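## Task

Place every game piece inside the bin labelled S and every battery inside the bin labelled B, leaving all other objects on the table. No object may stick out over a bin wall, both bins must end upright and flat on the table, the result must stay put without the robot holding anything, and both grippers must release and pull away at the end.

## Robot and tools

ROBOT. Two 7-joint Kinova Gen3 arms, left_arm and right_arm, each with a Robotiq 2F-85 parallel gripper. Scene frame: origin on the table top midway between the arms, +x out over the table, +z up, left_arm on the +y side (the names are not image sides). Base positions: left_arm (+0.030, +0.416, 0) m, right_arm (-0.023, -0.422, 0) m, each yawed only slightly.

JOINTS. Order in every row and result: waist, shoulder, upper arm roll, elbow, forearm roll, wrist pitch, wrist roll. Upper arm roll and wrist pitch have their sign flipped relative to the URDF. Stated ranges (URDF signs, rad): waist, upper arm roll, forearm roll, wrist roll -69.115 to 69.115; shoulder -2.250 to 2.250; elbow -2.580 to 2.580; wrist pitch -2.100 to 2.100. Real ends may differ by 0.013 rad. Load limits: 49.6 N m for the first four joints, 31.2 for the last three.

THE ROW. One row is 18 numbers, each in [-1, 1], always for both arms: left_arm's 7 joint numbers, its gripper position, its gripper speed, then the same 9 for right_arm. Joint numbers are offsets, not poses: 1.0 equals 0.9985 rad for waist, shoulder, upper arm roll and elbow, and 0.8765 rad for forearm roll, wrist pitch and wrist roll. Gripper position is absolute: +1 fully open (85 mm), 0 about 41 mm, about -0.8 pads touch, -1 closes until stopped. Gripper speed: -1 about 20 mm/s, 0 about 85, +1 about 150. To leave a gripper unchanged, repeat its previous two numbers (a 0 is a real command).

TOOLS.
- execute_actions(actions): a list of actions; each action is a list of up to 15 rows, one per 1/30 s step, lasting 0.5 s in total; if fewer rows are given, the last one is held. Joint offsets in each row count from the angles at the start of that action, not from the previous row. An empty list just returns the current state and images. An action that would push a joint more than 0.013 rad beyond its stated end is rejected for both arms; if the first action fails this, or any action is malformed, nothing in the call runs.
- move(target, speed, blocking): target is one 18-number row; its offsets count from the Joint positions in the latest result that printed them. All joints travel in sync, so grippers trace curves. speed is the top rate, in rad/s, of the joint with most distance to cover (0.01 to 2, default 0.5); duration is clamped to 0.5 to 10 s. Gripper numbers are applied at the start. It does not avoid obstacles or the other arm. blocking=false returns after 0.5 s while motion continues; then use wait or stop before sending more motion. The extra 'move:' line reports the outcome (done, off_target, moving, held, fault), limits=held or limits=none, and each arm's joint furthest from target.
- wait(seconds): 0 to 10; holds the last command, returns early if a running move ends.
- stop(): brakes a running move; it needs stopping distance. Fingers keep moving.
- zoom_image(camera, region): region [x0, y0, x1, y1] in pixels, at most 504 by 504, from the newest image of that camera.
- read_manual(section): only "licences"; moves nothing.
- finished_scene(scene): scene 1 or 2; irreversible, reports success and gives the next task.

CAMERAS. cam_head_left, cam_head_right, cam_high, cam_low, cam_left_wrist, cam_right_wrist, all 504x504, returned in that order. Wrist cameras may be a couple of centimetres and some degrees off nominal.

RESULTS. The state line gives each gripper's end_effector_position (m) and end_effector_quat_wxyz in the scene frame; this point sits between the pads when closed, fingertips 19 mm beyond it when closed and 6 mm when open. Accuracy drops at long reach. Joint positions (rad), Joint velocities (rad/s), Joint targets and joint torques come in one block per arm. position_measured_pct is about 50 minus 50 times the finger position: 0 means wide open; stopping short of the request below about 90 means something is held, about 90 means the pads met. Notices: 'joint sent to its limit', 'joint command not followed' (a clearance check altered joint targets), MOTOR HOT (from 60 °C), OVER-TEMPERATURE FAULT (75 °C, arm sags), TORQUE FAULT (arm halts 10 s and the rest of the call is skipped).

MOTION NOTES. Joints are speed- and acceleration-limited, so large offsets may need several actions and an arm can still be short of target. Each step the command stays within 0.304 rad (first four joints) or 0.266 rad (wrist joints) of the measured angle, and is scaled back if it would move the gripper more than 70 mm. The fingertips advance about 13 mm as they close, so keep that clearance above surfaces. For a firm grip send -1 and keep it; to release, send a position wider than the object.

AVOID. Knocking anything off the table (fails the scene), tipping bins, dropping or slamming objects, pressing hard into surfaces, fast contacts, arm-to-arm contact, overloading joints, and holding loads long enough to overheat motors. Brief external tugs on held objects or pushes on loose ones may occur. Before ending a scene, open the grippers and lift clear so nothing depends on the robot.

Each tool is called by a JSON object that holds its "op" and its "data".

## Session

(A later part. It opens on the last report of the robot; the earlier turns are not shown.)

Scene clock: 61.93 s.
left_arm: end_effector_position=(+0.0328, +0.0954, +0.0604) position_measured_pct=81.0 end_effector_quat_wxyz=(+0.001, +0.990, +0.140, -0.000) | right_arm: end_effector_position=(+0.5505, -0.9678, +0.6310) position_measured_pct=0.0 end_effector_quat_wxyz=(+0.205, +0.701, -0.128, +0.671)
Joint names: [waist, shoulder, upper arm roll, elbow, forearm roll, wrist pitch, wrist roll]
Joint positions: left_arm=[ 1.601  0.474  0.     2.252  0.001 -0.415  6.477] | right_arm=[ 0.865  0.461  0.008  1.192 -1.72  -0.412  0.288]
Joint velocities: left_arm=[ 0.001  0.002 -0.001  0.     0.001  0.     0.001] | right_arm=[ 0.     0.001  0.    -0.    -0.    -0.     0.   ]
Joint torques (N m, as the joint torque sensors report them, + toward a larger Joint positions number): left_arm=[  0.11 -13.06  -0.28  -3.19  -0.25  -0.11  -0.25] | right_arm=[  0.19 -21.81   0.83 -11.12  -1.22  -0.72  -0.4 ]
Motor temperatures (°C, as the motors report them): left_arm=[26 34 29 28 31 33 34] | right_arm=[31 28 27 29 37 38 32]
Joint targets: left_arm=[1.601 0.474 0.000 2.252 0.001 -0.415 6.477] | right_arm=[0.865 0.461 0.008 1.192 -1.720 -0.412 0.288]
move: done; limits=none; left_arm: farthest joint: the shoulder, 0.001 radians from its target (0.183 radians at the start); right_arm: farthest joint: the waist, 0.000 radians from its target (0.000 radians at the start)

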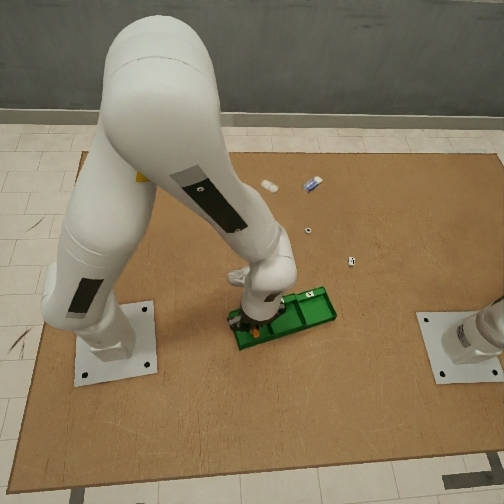

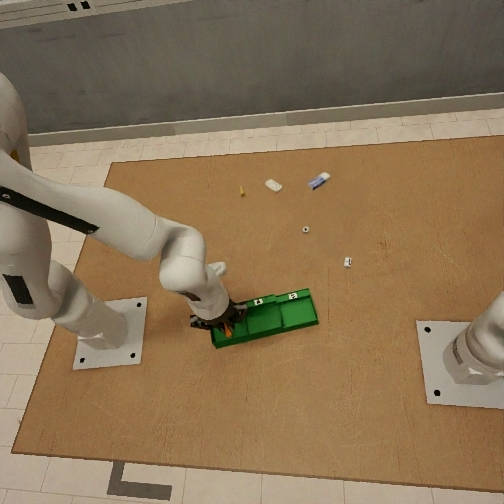

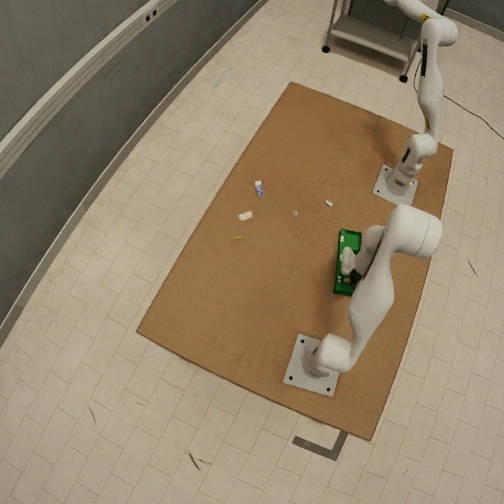

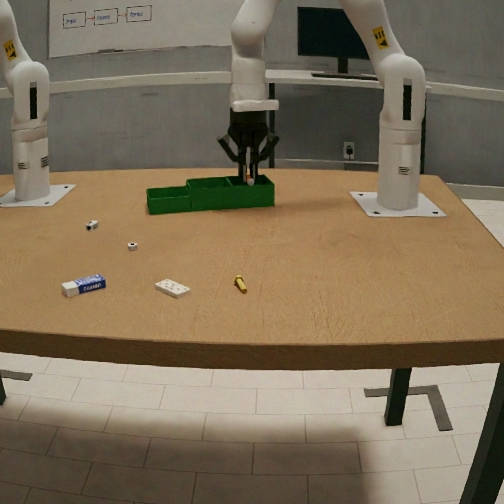

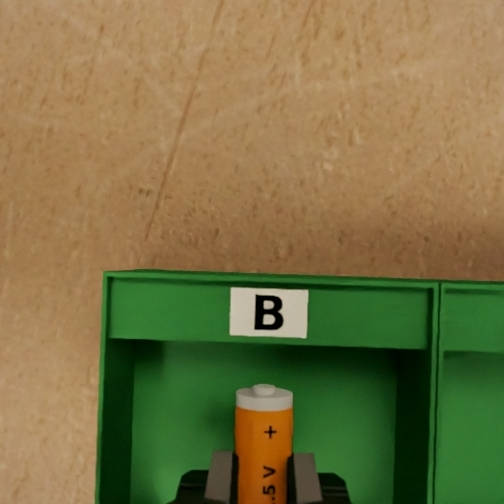

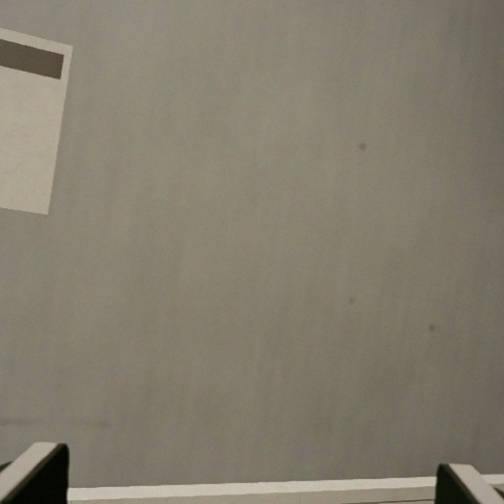

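{"op": "move", "data": {"target": [-0.004,0.04,0,0.014,0,0.062,-0.004,-1,0, 0,0,0,0,0,0,0,1,0], "speed": 0.2}}

{"op": "move", "data": {"target": [0,0,0,0,0,0,0,-0.35,0, 0,0,0,0,0,0,0,1,0]}}

{"op": "move", "data": {"target": [0,-0.22,0,-0.087,0,-0.35,0,-0.35,0, 0,0,0,0,0,0,0,1,0], "speed": 0.8}}

Scene clock: 69.63 s.
left_arm: end_effector_position=(+0.0340, +0.0961, +0.0460) position_measured_pct=81.0 end_effector_quat_wxyz=(+0.001, +0.990, +0.140, -0.000) | right_arm: end_effector_position=(+0.5505, -0.9678, +0.6310) position_measured_pct=0.0 end_effector_quat_wxyz=(+0.205, +0.701, -0.128, +0.671)
Joint names: [waist, shoulder, upper arm roll, elbow, forearm roll, wrist pitch, wrist roll]
Joint positions: left_arm=[ 1.597  0.514  0.     2.265  0.001 -0.361  6.473] | right_arm=[ 0.865  0.461  0.008  1.192 -1.72  -0.412  0.288]
Joint velocities: left_arm=[-0.     0.003  0.     0.     0.     0.001 -0.002] | right_arm=[-0.     0.001  0.    -0.    -0.002  0.     0.   ]
Joint torques (N m, as the joint torque sensors report them, + toward a larger Joint positions number): left_arm=[  0.16 -13.47  -0.3   -2.74  -0.1   -0.12  -0.27] | right_arm=[  0.11 -21.79   0.78 -11.06  -1.13  -0.69  -0.31]
Motor temperatures (°C, as the motors report them): left_arm=[26 34 29 28 31 33 34] | right_arm=[31 28 27 29 37 38 32]
Joint targets: left_arm=[1.597 0.514 0.000 2.265 0.001 -0.360 6.473] | right_arm=[0.865 0.461 0.008 1.192 -1.720 -0.412 0.288]
move: done; limits=none; left_arm: farthest joint: the waist, 0.000 radians from its target (0.004 radians at the start); right_arm: farthest joint: the waist, 0.000 radians from its target (0.000 radians at the start)

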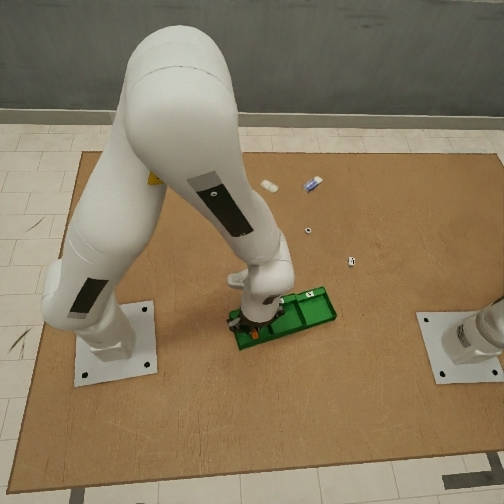

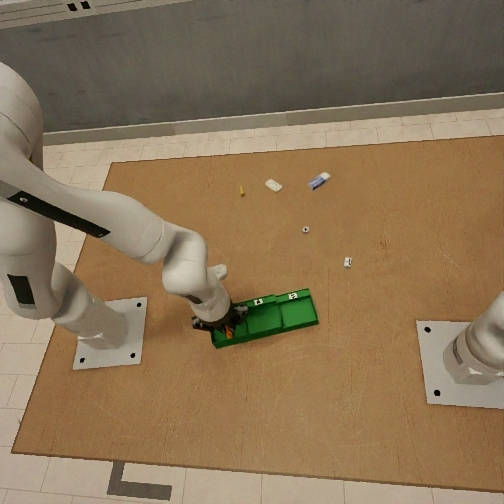

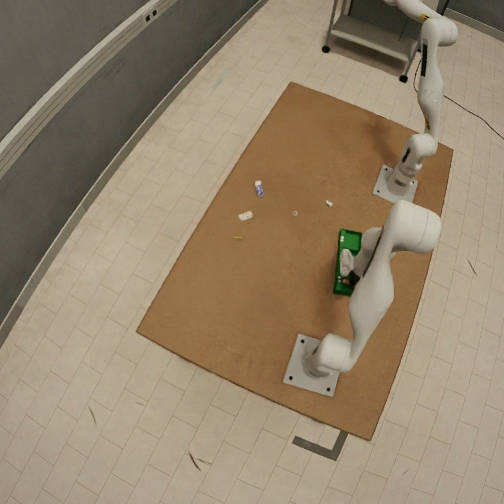

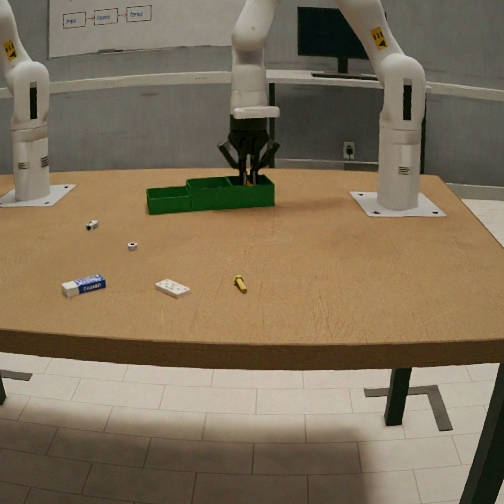

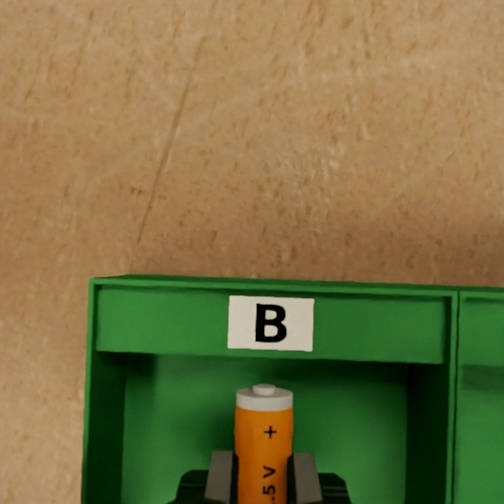

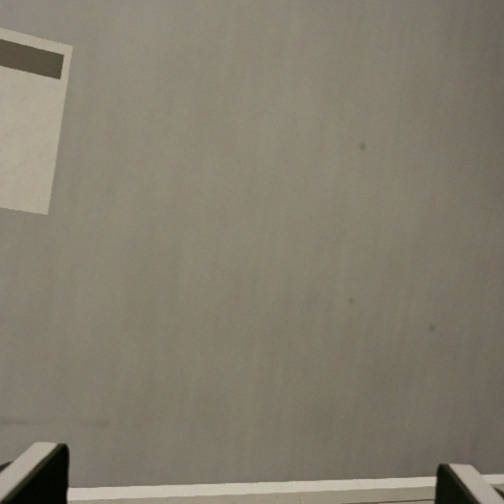

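Scene clock: 70.17 s.
left_arm: end_effector_position=(+0.0340, +0.0961, +0.0460) position_measured_pct=67.5 end_effector_quat_wxyz=(+0.001, +0.990, +0.140, -0.000) | right_arm: end_effector_position=(+0.5505, -0.9678, +0.6310) position_measured_pct=0.0 end_effector_quat_wxyz=(+0.205, +0.701, -0.128, +0.671)
Joint names: [waist, shoulder, upper arm roll, elbow, forearm roll, wrist pitch, wrist roll]
Joint positions: left_arm=[ 1.597  0.514  0.     2.265  0.001 -0.361  6.473] | right_arm=[ 0.865  0.461  0.008  1.192 -1.72  -0.412  0.288]
Joint velocities: left_arm=[ 0.001  0.001 -0.     0.    -0.     0.001 -0.   ] | right_arm=[ 0.001 -0.     0.     0.002 -0.001  0.001  0.   ]
Joint torques (N m, as the joint torque sensors report them, + toward a larger Joint positions number): left_arm=[  0.14 -13.23  -0.24  -2.6   -0.17  -0.19  -0.25] | right_arm=[  0.04 -21.7    0.8  -10.79  -1.14  -0.76  -0.34]
Motor temperatures (°C, as the motors report them): left_arm=[26 34 29 28 31 33 34] | right_arm=[31 28 27 29 37 38 32]
Joint targets: left_arm=[1.597 0.514 0.000 2.265 0.001 -0.361 6.473] | right_arm=[0.865 0.461 0.008 1.192 -1.720 -0.412 0.288]
move: done; limits=none; left_arm: farthest joint: the waist, 0.000 radians from its target (0.000 radians at the start); right_arm: farthest joint: the waist, 0.000 radians from its target (0.000 radians at the start)

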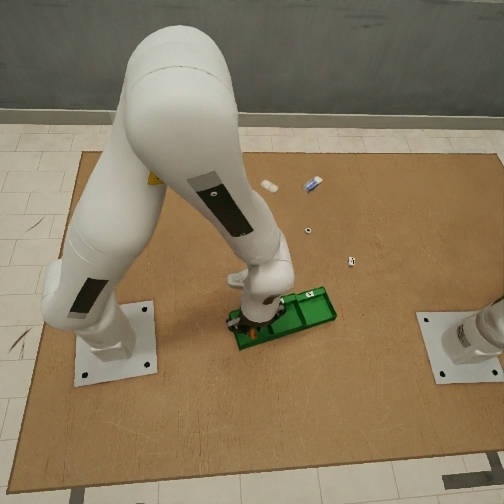

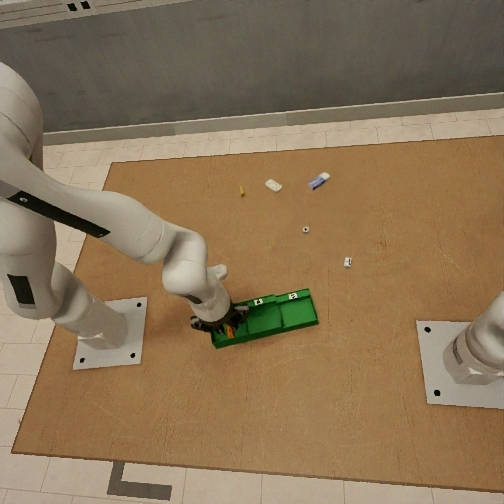

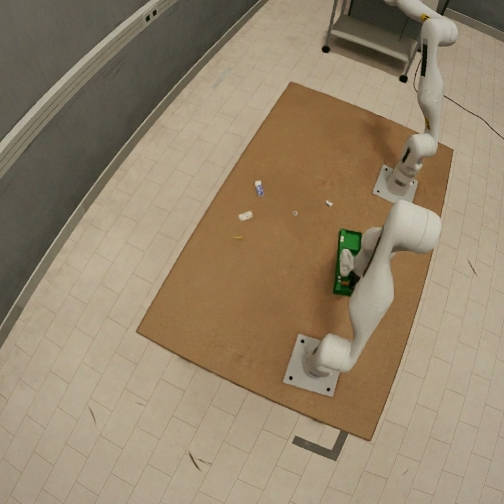

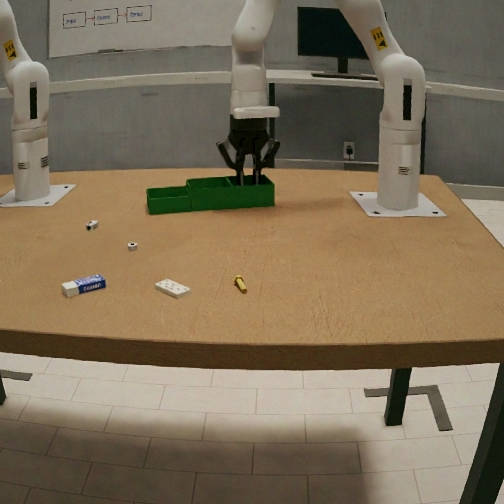

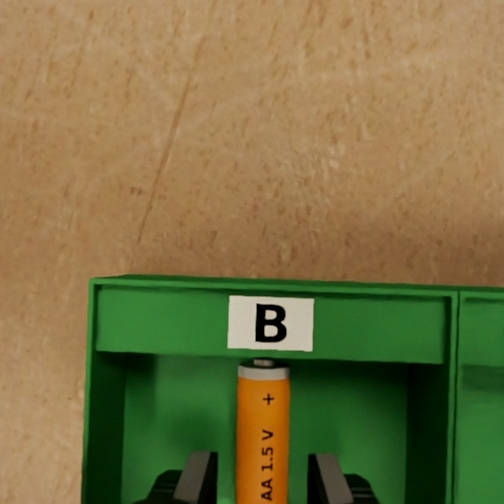

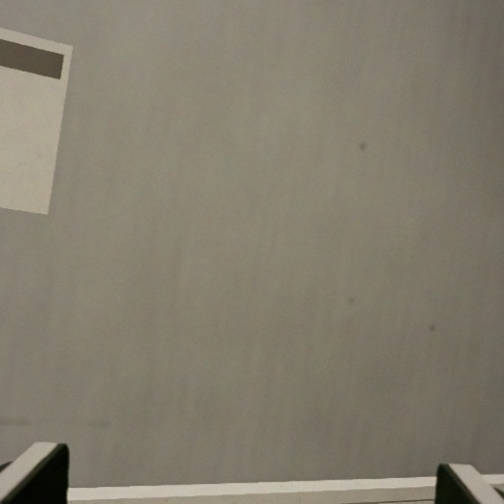

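Scene clock: 71.20 s.
left_arm: end_effector_position=(+0.0338, +0.0975, +0.1295) position_measured_pct=67.5 end_effector_quat_wxyz=(+0.001, +0.990, +0.140, -0.000) | right_arm: end_effector_position=(+0.5505, -0.9678, +0.6310) position_measured_pct=0.0 end_effector_quat_wxyz=(+0.205, +0.701, -0.128, +0.671)
Joint names: [waist, shoulder, upper arm roll, elbow, forearm roll, wrist pitch, wrist roll]
Joint positions: left_arm=[ 1.597  0.294  0.     2.179  0.001 -0.667  6.473] | right_arm=[ 0.865  0.461  0.008  1.192 -1.72  -0.412  0.288]
Joint velocities: left_arm=[-0.001 -0.003  0.     0.     0.     0.     0.001] | right_arm=[0.001 0.001 0.    0.001 0.001 0.001 0.   ]
Joint torques (N m, as the joint torque sensors report them, + toward a larger Joint positions number): left_arm=[  0.08 -11.89  -0.11  -4.94  -0.24  -0.18  -0.27] | right_arm=[  0.06 -21.84   0.68 -10.97  -1.05  -0.66  -0.32]
Motor temperatures (°C, as the motors report them): left_arm=[26 34 29 28 31 33 34] | right_arm=[31 28 27 29 37 38 32]
Joint targets: left_arm=[1.597 0.294 0.000 2.179 0.001 -0.667 6.473] | right_arm=[0.865 0.461 0.008 1.192 -1.720 -0.412 0.288]
move: done; limits=none; left_arm: farthest joint: the wrist pitch, 0.001 radians from its target (0.307 radians at the start); right_arm: farthest joint: the waist, 0.000 radians from its target (0.000 radians at the start)

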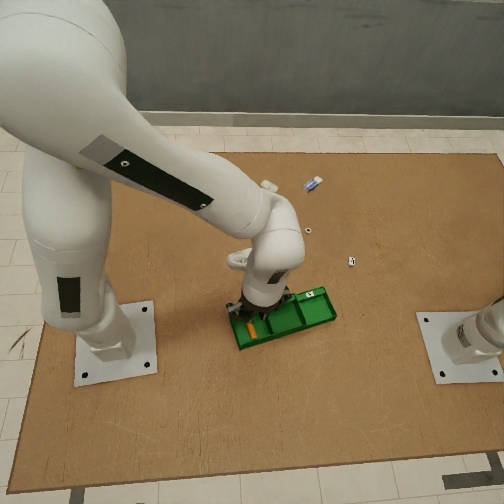

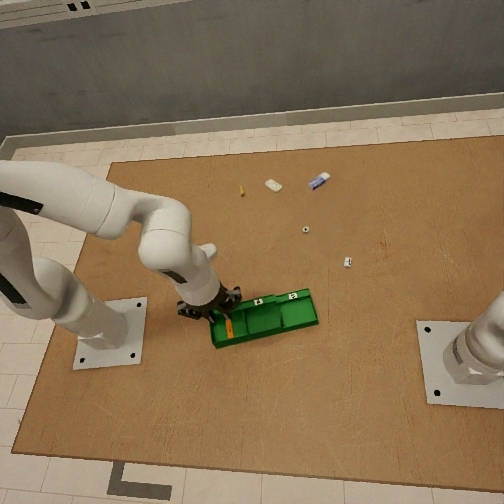

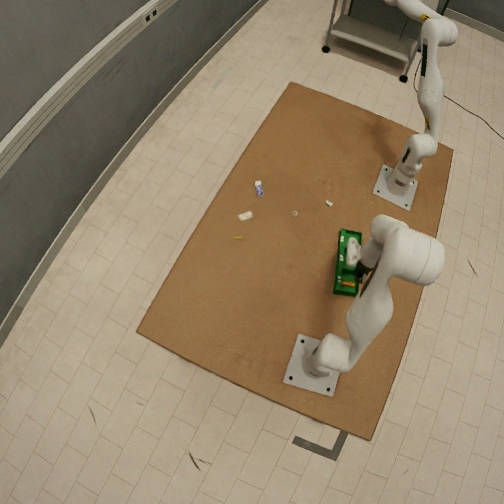

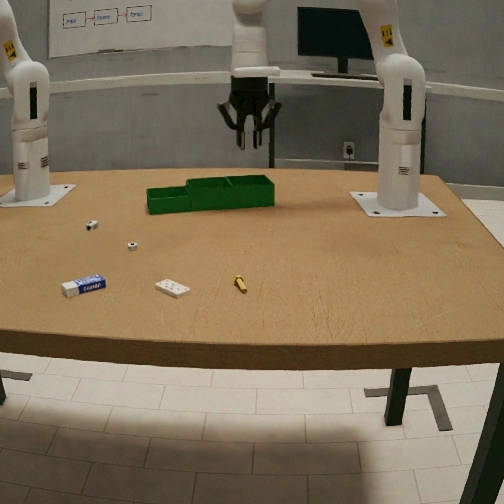

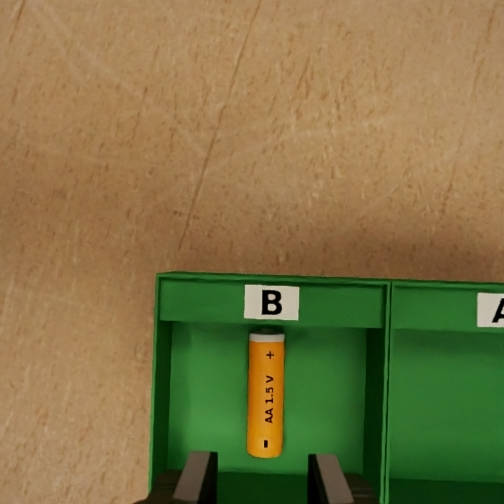

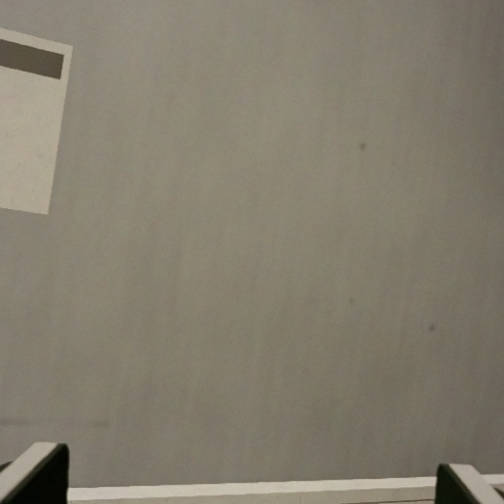

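{"op": "move", "data": {"target": [-0.124,0.32,0,-0.622,0,-0.345,0,0.2,0.5, 0,0,0,0,0,0,0,1,0], "speed": 1.2}}

{"op": "move", "data": {"target": [-0.124,0.322,0,-0.623,0,-0.345,0,0.2,0.5, 0,0,0,0,0,0,0,1,0], "speed": 1.2}}

Scene clock: 78.77 s.
left_arm: end_effector_position=(+0.1122, -0.0799, +0.1400) position_measured_pct=40.1 end_effector_quat_wxyz=(+0.000, +0.980, +0.201, -0.000) | right_arm: end_effector_position=(+0.5505, -0.9678, +0.6310) position_measured_pct=0.0 end_effector_quat_wxyz=(+0.205, +0.701, -0.128, +0.671)
Joint names: [waist, shoulder, upper arm roll, elbow, forearm roll, wrist pitch, wrist roll]
Joint positions: left_arm=[ 1.473  0.614  0.     1.558  0.001 -0.97   6.473] | right_arm=[ 0.865  0.461  0.008  1.192 -1.72  -0.412  0.288]
Joint velocities: left_arm=[ 0.     0.002  0.001  0.     0.    -0.    -0.001] | right_arm=[-0.001  0.    -0.     0.001 -0.001  0.001  0.   ]
Joint torques (N m, as the joint torque sensors report them, + toward a larger Joint positions number): left_arm=[  0.07 -19.2   -0.34  -6.88  -0.15  -0.25  -0.31] | right_arm=[  0.26 -21.81   0.72 -10.9   -1.24  -0.75  -0.31]
Motor temperatures (°C, as the motors report them): left_arm=[26 34 29 28 31 33 34] | right_arm=[31 29 27 29 37 38 32]
Joint targets: left_arm=[1.473 0.614 0.000 1.558 0.001 -0.970 6.473] | right_arm=[0.865 0.461 0.008 1.192 -1.720 -0.412 0.288]
move: done; limits=none; left_arm: farthest joint: the waist, 0.000 radians from its target (0.124 radians at the start); right_arm: farthest joint: the waist, 0.000 radians from its target (0.000 radians at the start)

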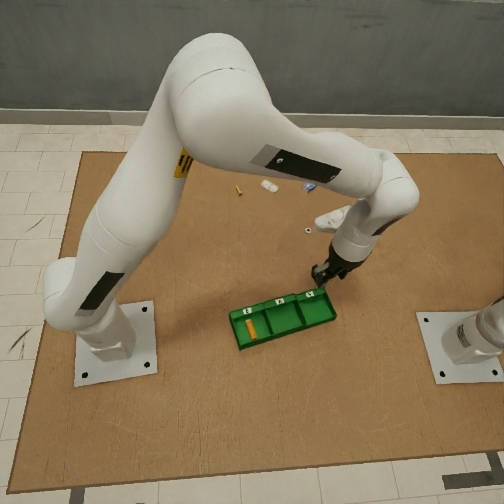

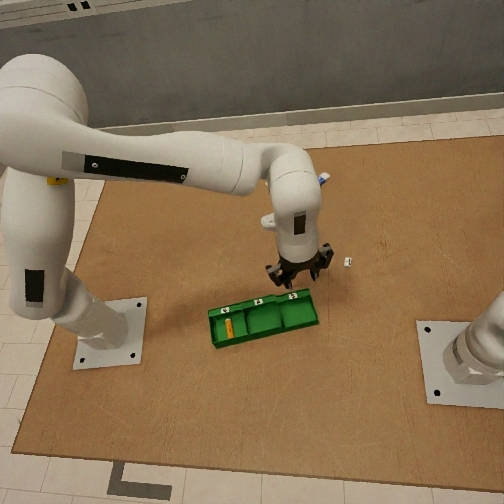

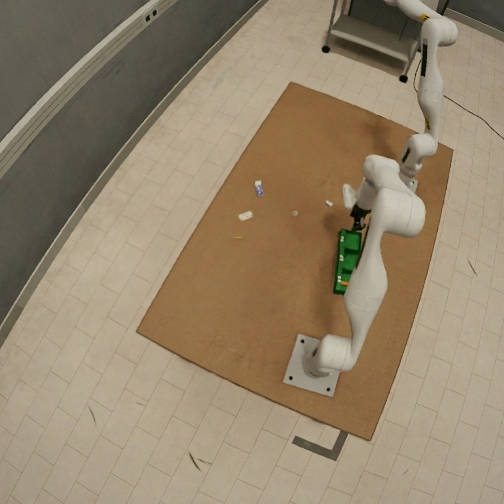

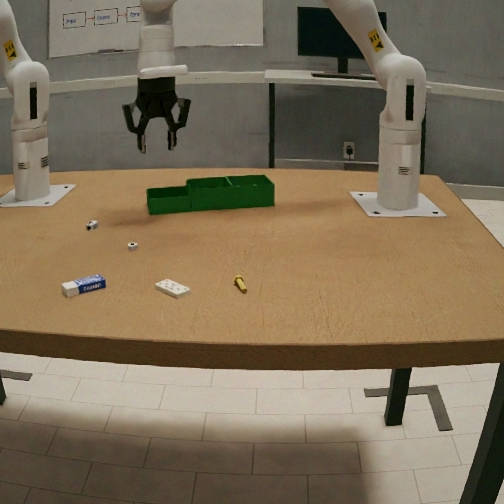

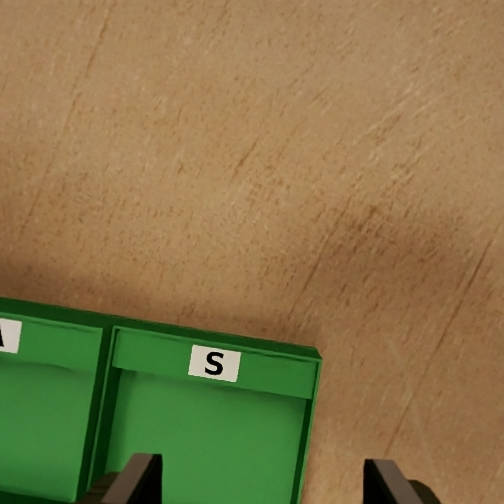

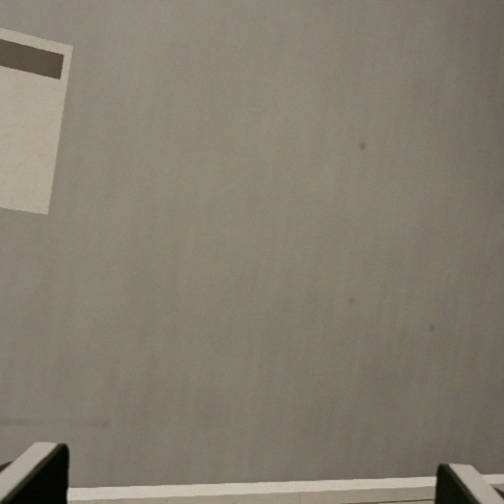

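Scene clock: 80.07 s.
left_arm: end_effector_position=(+0.2180, -0.1950, +0.1307) position_measured_pct=40.1 end_effector_quat_wxyz=(-0.000, +0.965, +0.261, -0.000) | right_arm: end_effector_position=(+0.5505, -0.9678, +0.6309) position_measured_pct=0.0 end_effector_quat_wxyz=(+0.205, +0.701, -0.128, +0.671)
Joint names: [waist, shoulder, upper arm roll, elbow, forearm roll, wrist pitch, wrist roll]
Joint positions: left_arm=[ 1.349  0.935  0.     0.935  0.001 -1.272  6.473] | right_arm=[ 0.865  0.461  0.008  1.192 -1.72  -0.412  0.288]
Joint velocities: left_arm=[-0.001  0.003 -0.001 -0.001  0.    -0.     0.   ] | right_arm=[-0.    -0.001 -0.    -0.001 -0.    -0.001  0.   ]
Joint torques (N m, as the joint torque sensors report them, + toward a larger Joint positions number): left_arm=[  0.05 -25.01  -0.23  -8.08  -0.23  -0.22  -0.24] | right_arm=[  0.14 -21.7    0.6  -10.92  -1.13  -0.66  -0.31]
Motor temperatures (°C, as the motors report them): left_arm=[26 34 29 28 31 33 34] | right_arm=[31 29 27 29 37 38 32]
Joint targets: left_arm=[1.349 0.935 0.000 0.935 0.001 -1.272 6.473] | right_arm=[0.865 0.461 0.008 1.192 -1.720 -0.412 0.288]
move: done; limits=none; left_arm: farthest joint: the shoulder, 0.001 radians from its target (0.322 radians at the start); right_arm: farthest joint: the waist, 0.000 radians from its target (0.000 radians at the start)

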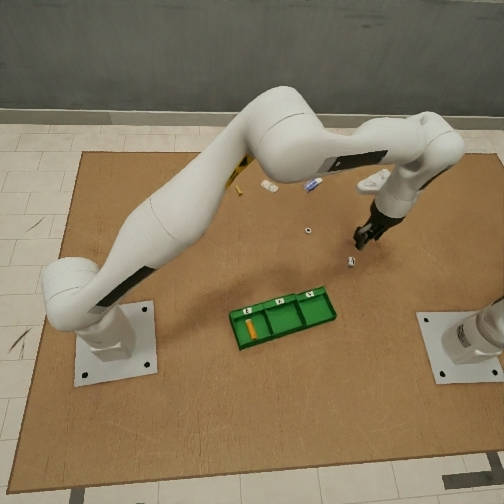

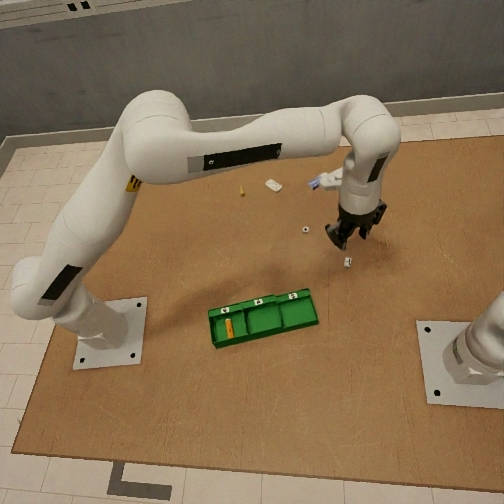

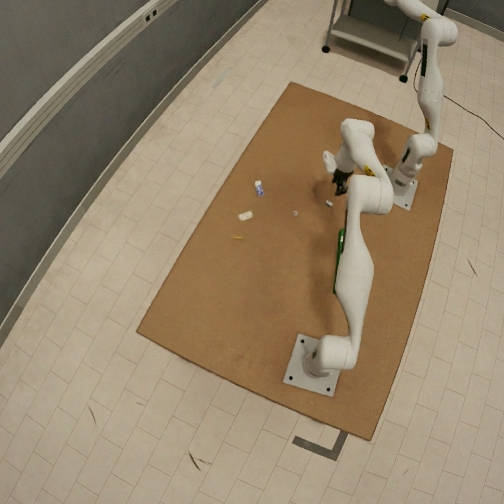

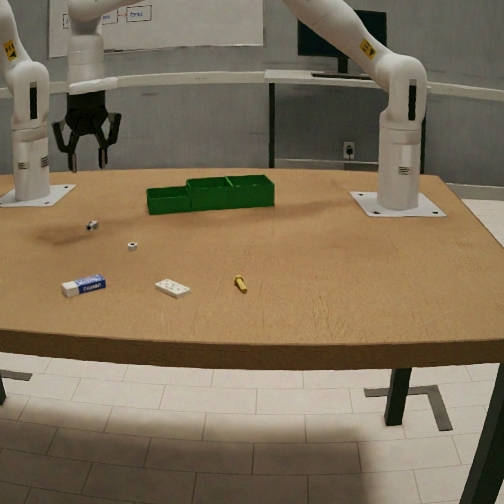

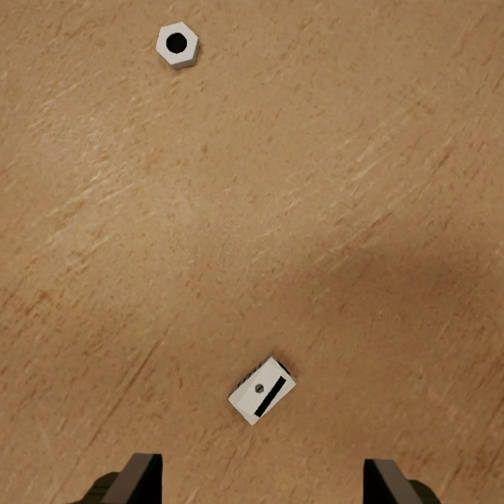

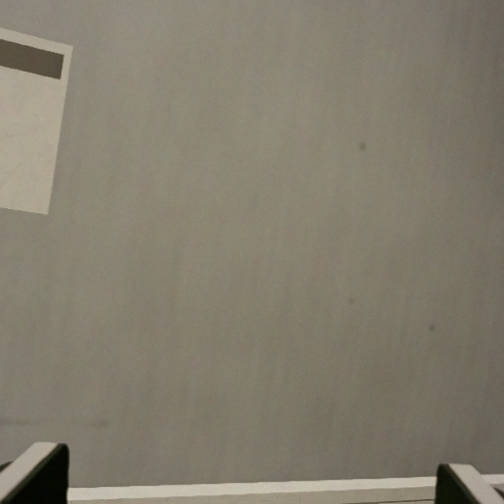

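{"op": "execute_actions", "data": {"actions": []}}

Scene clock: 96.60 s.
left_arm: end_effector_position=(+0.2180, -0.1950, +0.1305) position_measured_pct=40.1 end_effector_quat_wxyz=(-0.000, +0.965, +0.261, -0.000) | right_arm: end_effector_position=(+0.5505, -0.9678, +0.6309) position_measured_pct=0.0 end_effector_quat_wxyz=(+0.205, +0.701, -0.128, +0.671)
Joint names: [waist, shoulder, upper arm roll, elbow, forearm roll, wrist pitch, wrist roll]
Joint positions: left_arm=[ 1.349  0.935  0.     0.935  0.001 -1.272  6.473] | right_arm=[ 0.865  0.461  0.008  1.192 -1.72  -0.412  0.288]
Joint velocities: left_arm=[-0.     0.001  0.001  0.     0.001 -0.    -0.001] | right_arm=[ 0.    -0.001 -0.     0.001 -0.001 -0.001  0.   ]
Joint torques (N m, as the joint torque sensors report them, + toward a larger Joint positions number): left_arm=[  0.09 -24.74  -0.3   -8.12  -0.22  -0.25  -0.3 ] | right_arm=[  0.07 -21.88   0.98 -10.93  -1.14  -0.67  -0.45]
Motor temperatures (°C, as the motors report them): left_arm=[26 34 29 28 31 33 34] | right_arm=[31 29 27 29 37 38 32]
Joint targets: left_arm=[1.349 0.935 0.000 0.935 0.001 -1.272 6.473] | right_arm=[0.865 0.461 0.008 1.192 -1.720 -0.412 0.288]

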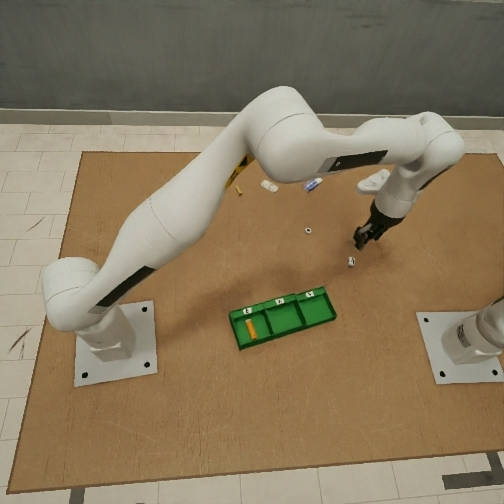

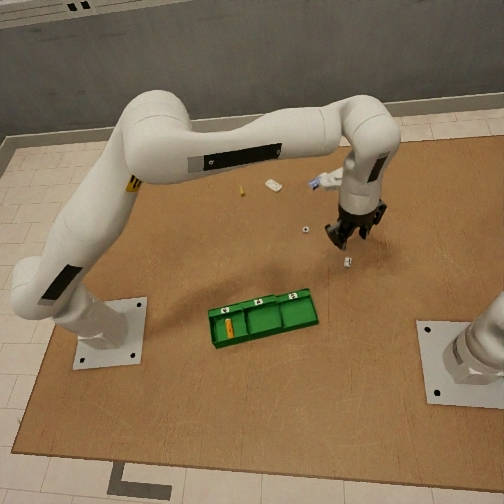

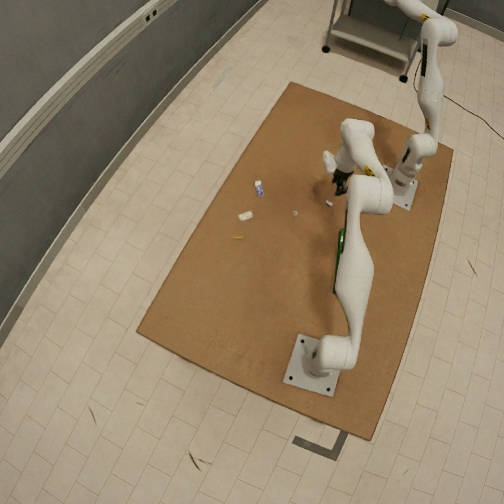

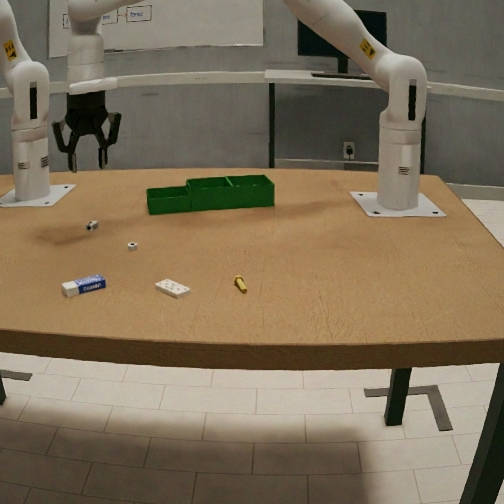

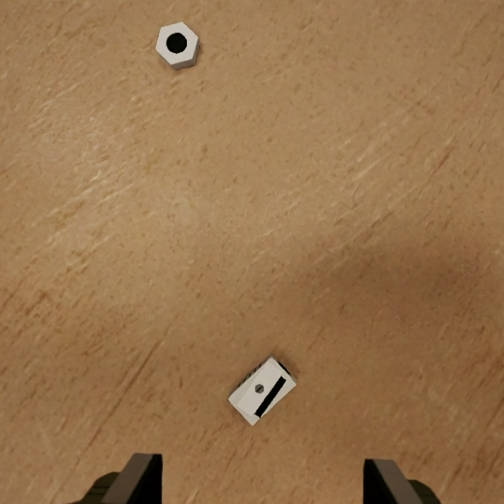

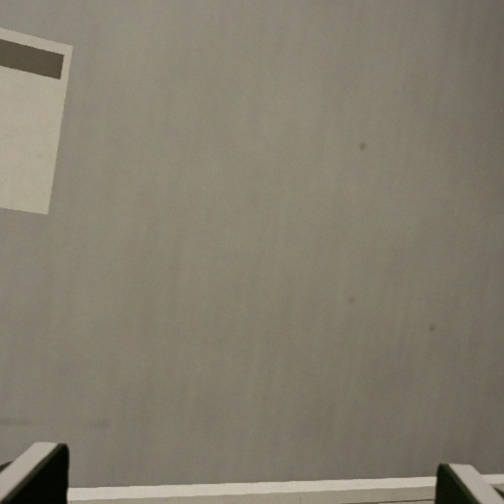

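{"op": "move", "data": {"target": [-0.552,-0.0945,0,0.099,0,0.006,0.561,0.2,0,0,0,0,0,0,0,0,1,0], "speed": 1.0}}

Scene clock: 106.13 s.
left_arm: end_effector_position=(+0.4904, +0.0096, +0.1599) position_measured_pct=40.1 end_effector_quat_wxyz=(-0.000, +0.707, +0.707, -0.000) | right_arm: end_effector_position=(+0.5505, -0.9678, +0.6309) position_measured_pct=0.0 end_effector_quat_wxyz=(+0.205, +0.701, -0.128, +0.671)
Joint names: [waist, shoulder, upper arm roll, elbow, forearm roll, wrist pitch, wrist roll]
Joint positions: left_arm=[ 0.798  0.841  0.     1.034  0.001 -1.267  6.965] | right_arm=[ 0.865  0.461  0.008  1.192 -1.72  -0.412  0.288]
Joint velocities: left_arm=[-0.003 -0.001 -0.    -0.001 -0.001  0.001 -0.001] | right_arm=[ 0.     0.002  0.     0.001 -0.001  0.    -0.   ]
Joint torques (N m, as the joint torque sensors report them, + toward a larger Joint positions number): left_arm=[  0.37 -23.63  -0.4   -7.98  -0.19  -0.2   -0.22] | right_arm=[  0.14 -21.78   0.83 -10.9   -1.16  -0.6   -0.39]
Motor temperatures (°C, as the motors report them): left_arm=[26 34 29 28 31 33 34] | right_arm=[31 29 27 29 37 38 32]
Joint targets: left_arm=[0.798 0.841 0.000 1.034 0.001 -1.267 6.965] | right_arm=[0.865 0.461 0.008 1.192 -1.720 -0.412 0.288]
move: done; limits=none; left_arm: farthest joint: the waist, 0.001 radians from its target (0.552 radians at the start); right_arm: farthest joint: the waist, 0.000 radians from its target (0.000 radians at the start)

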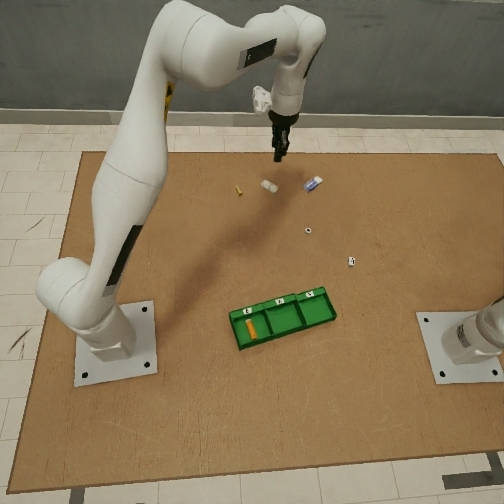

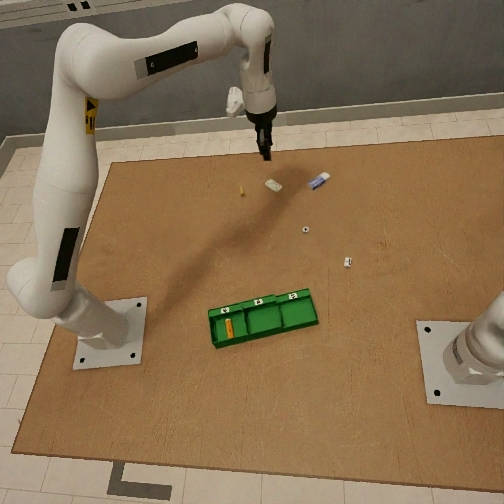

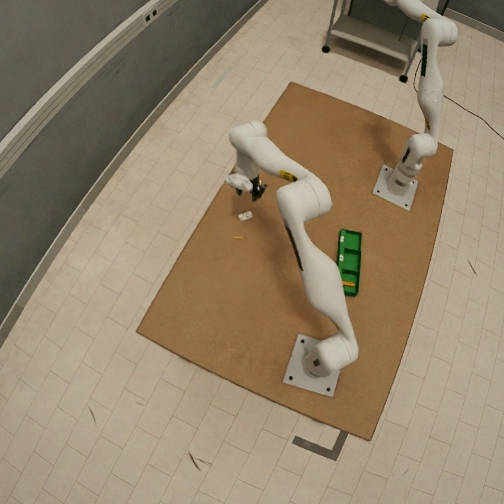

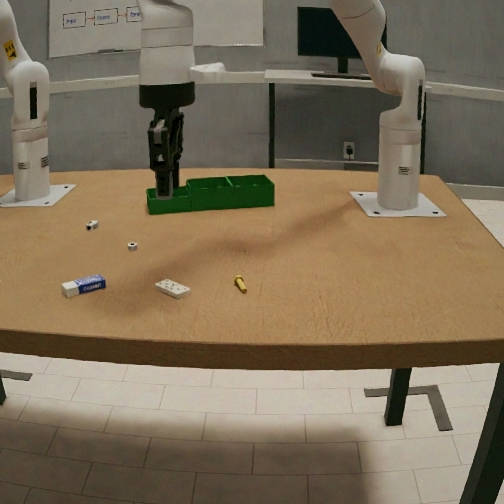

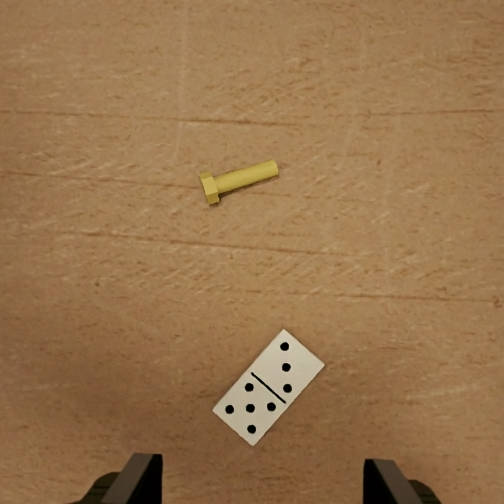

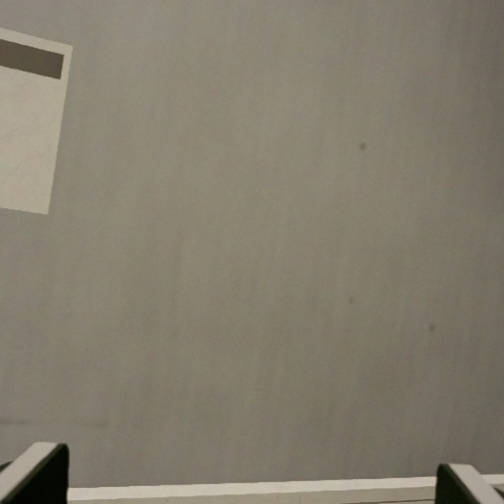

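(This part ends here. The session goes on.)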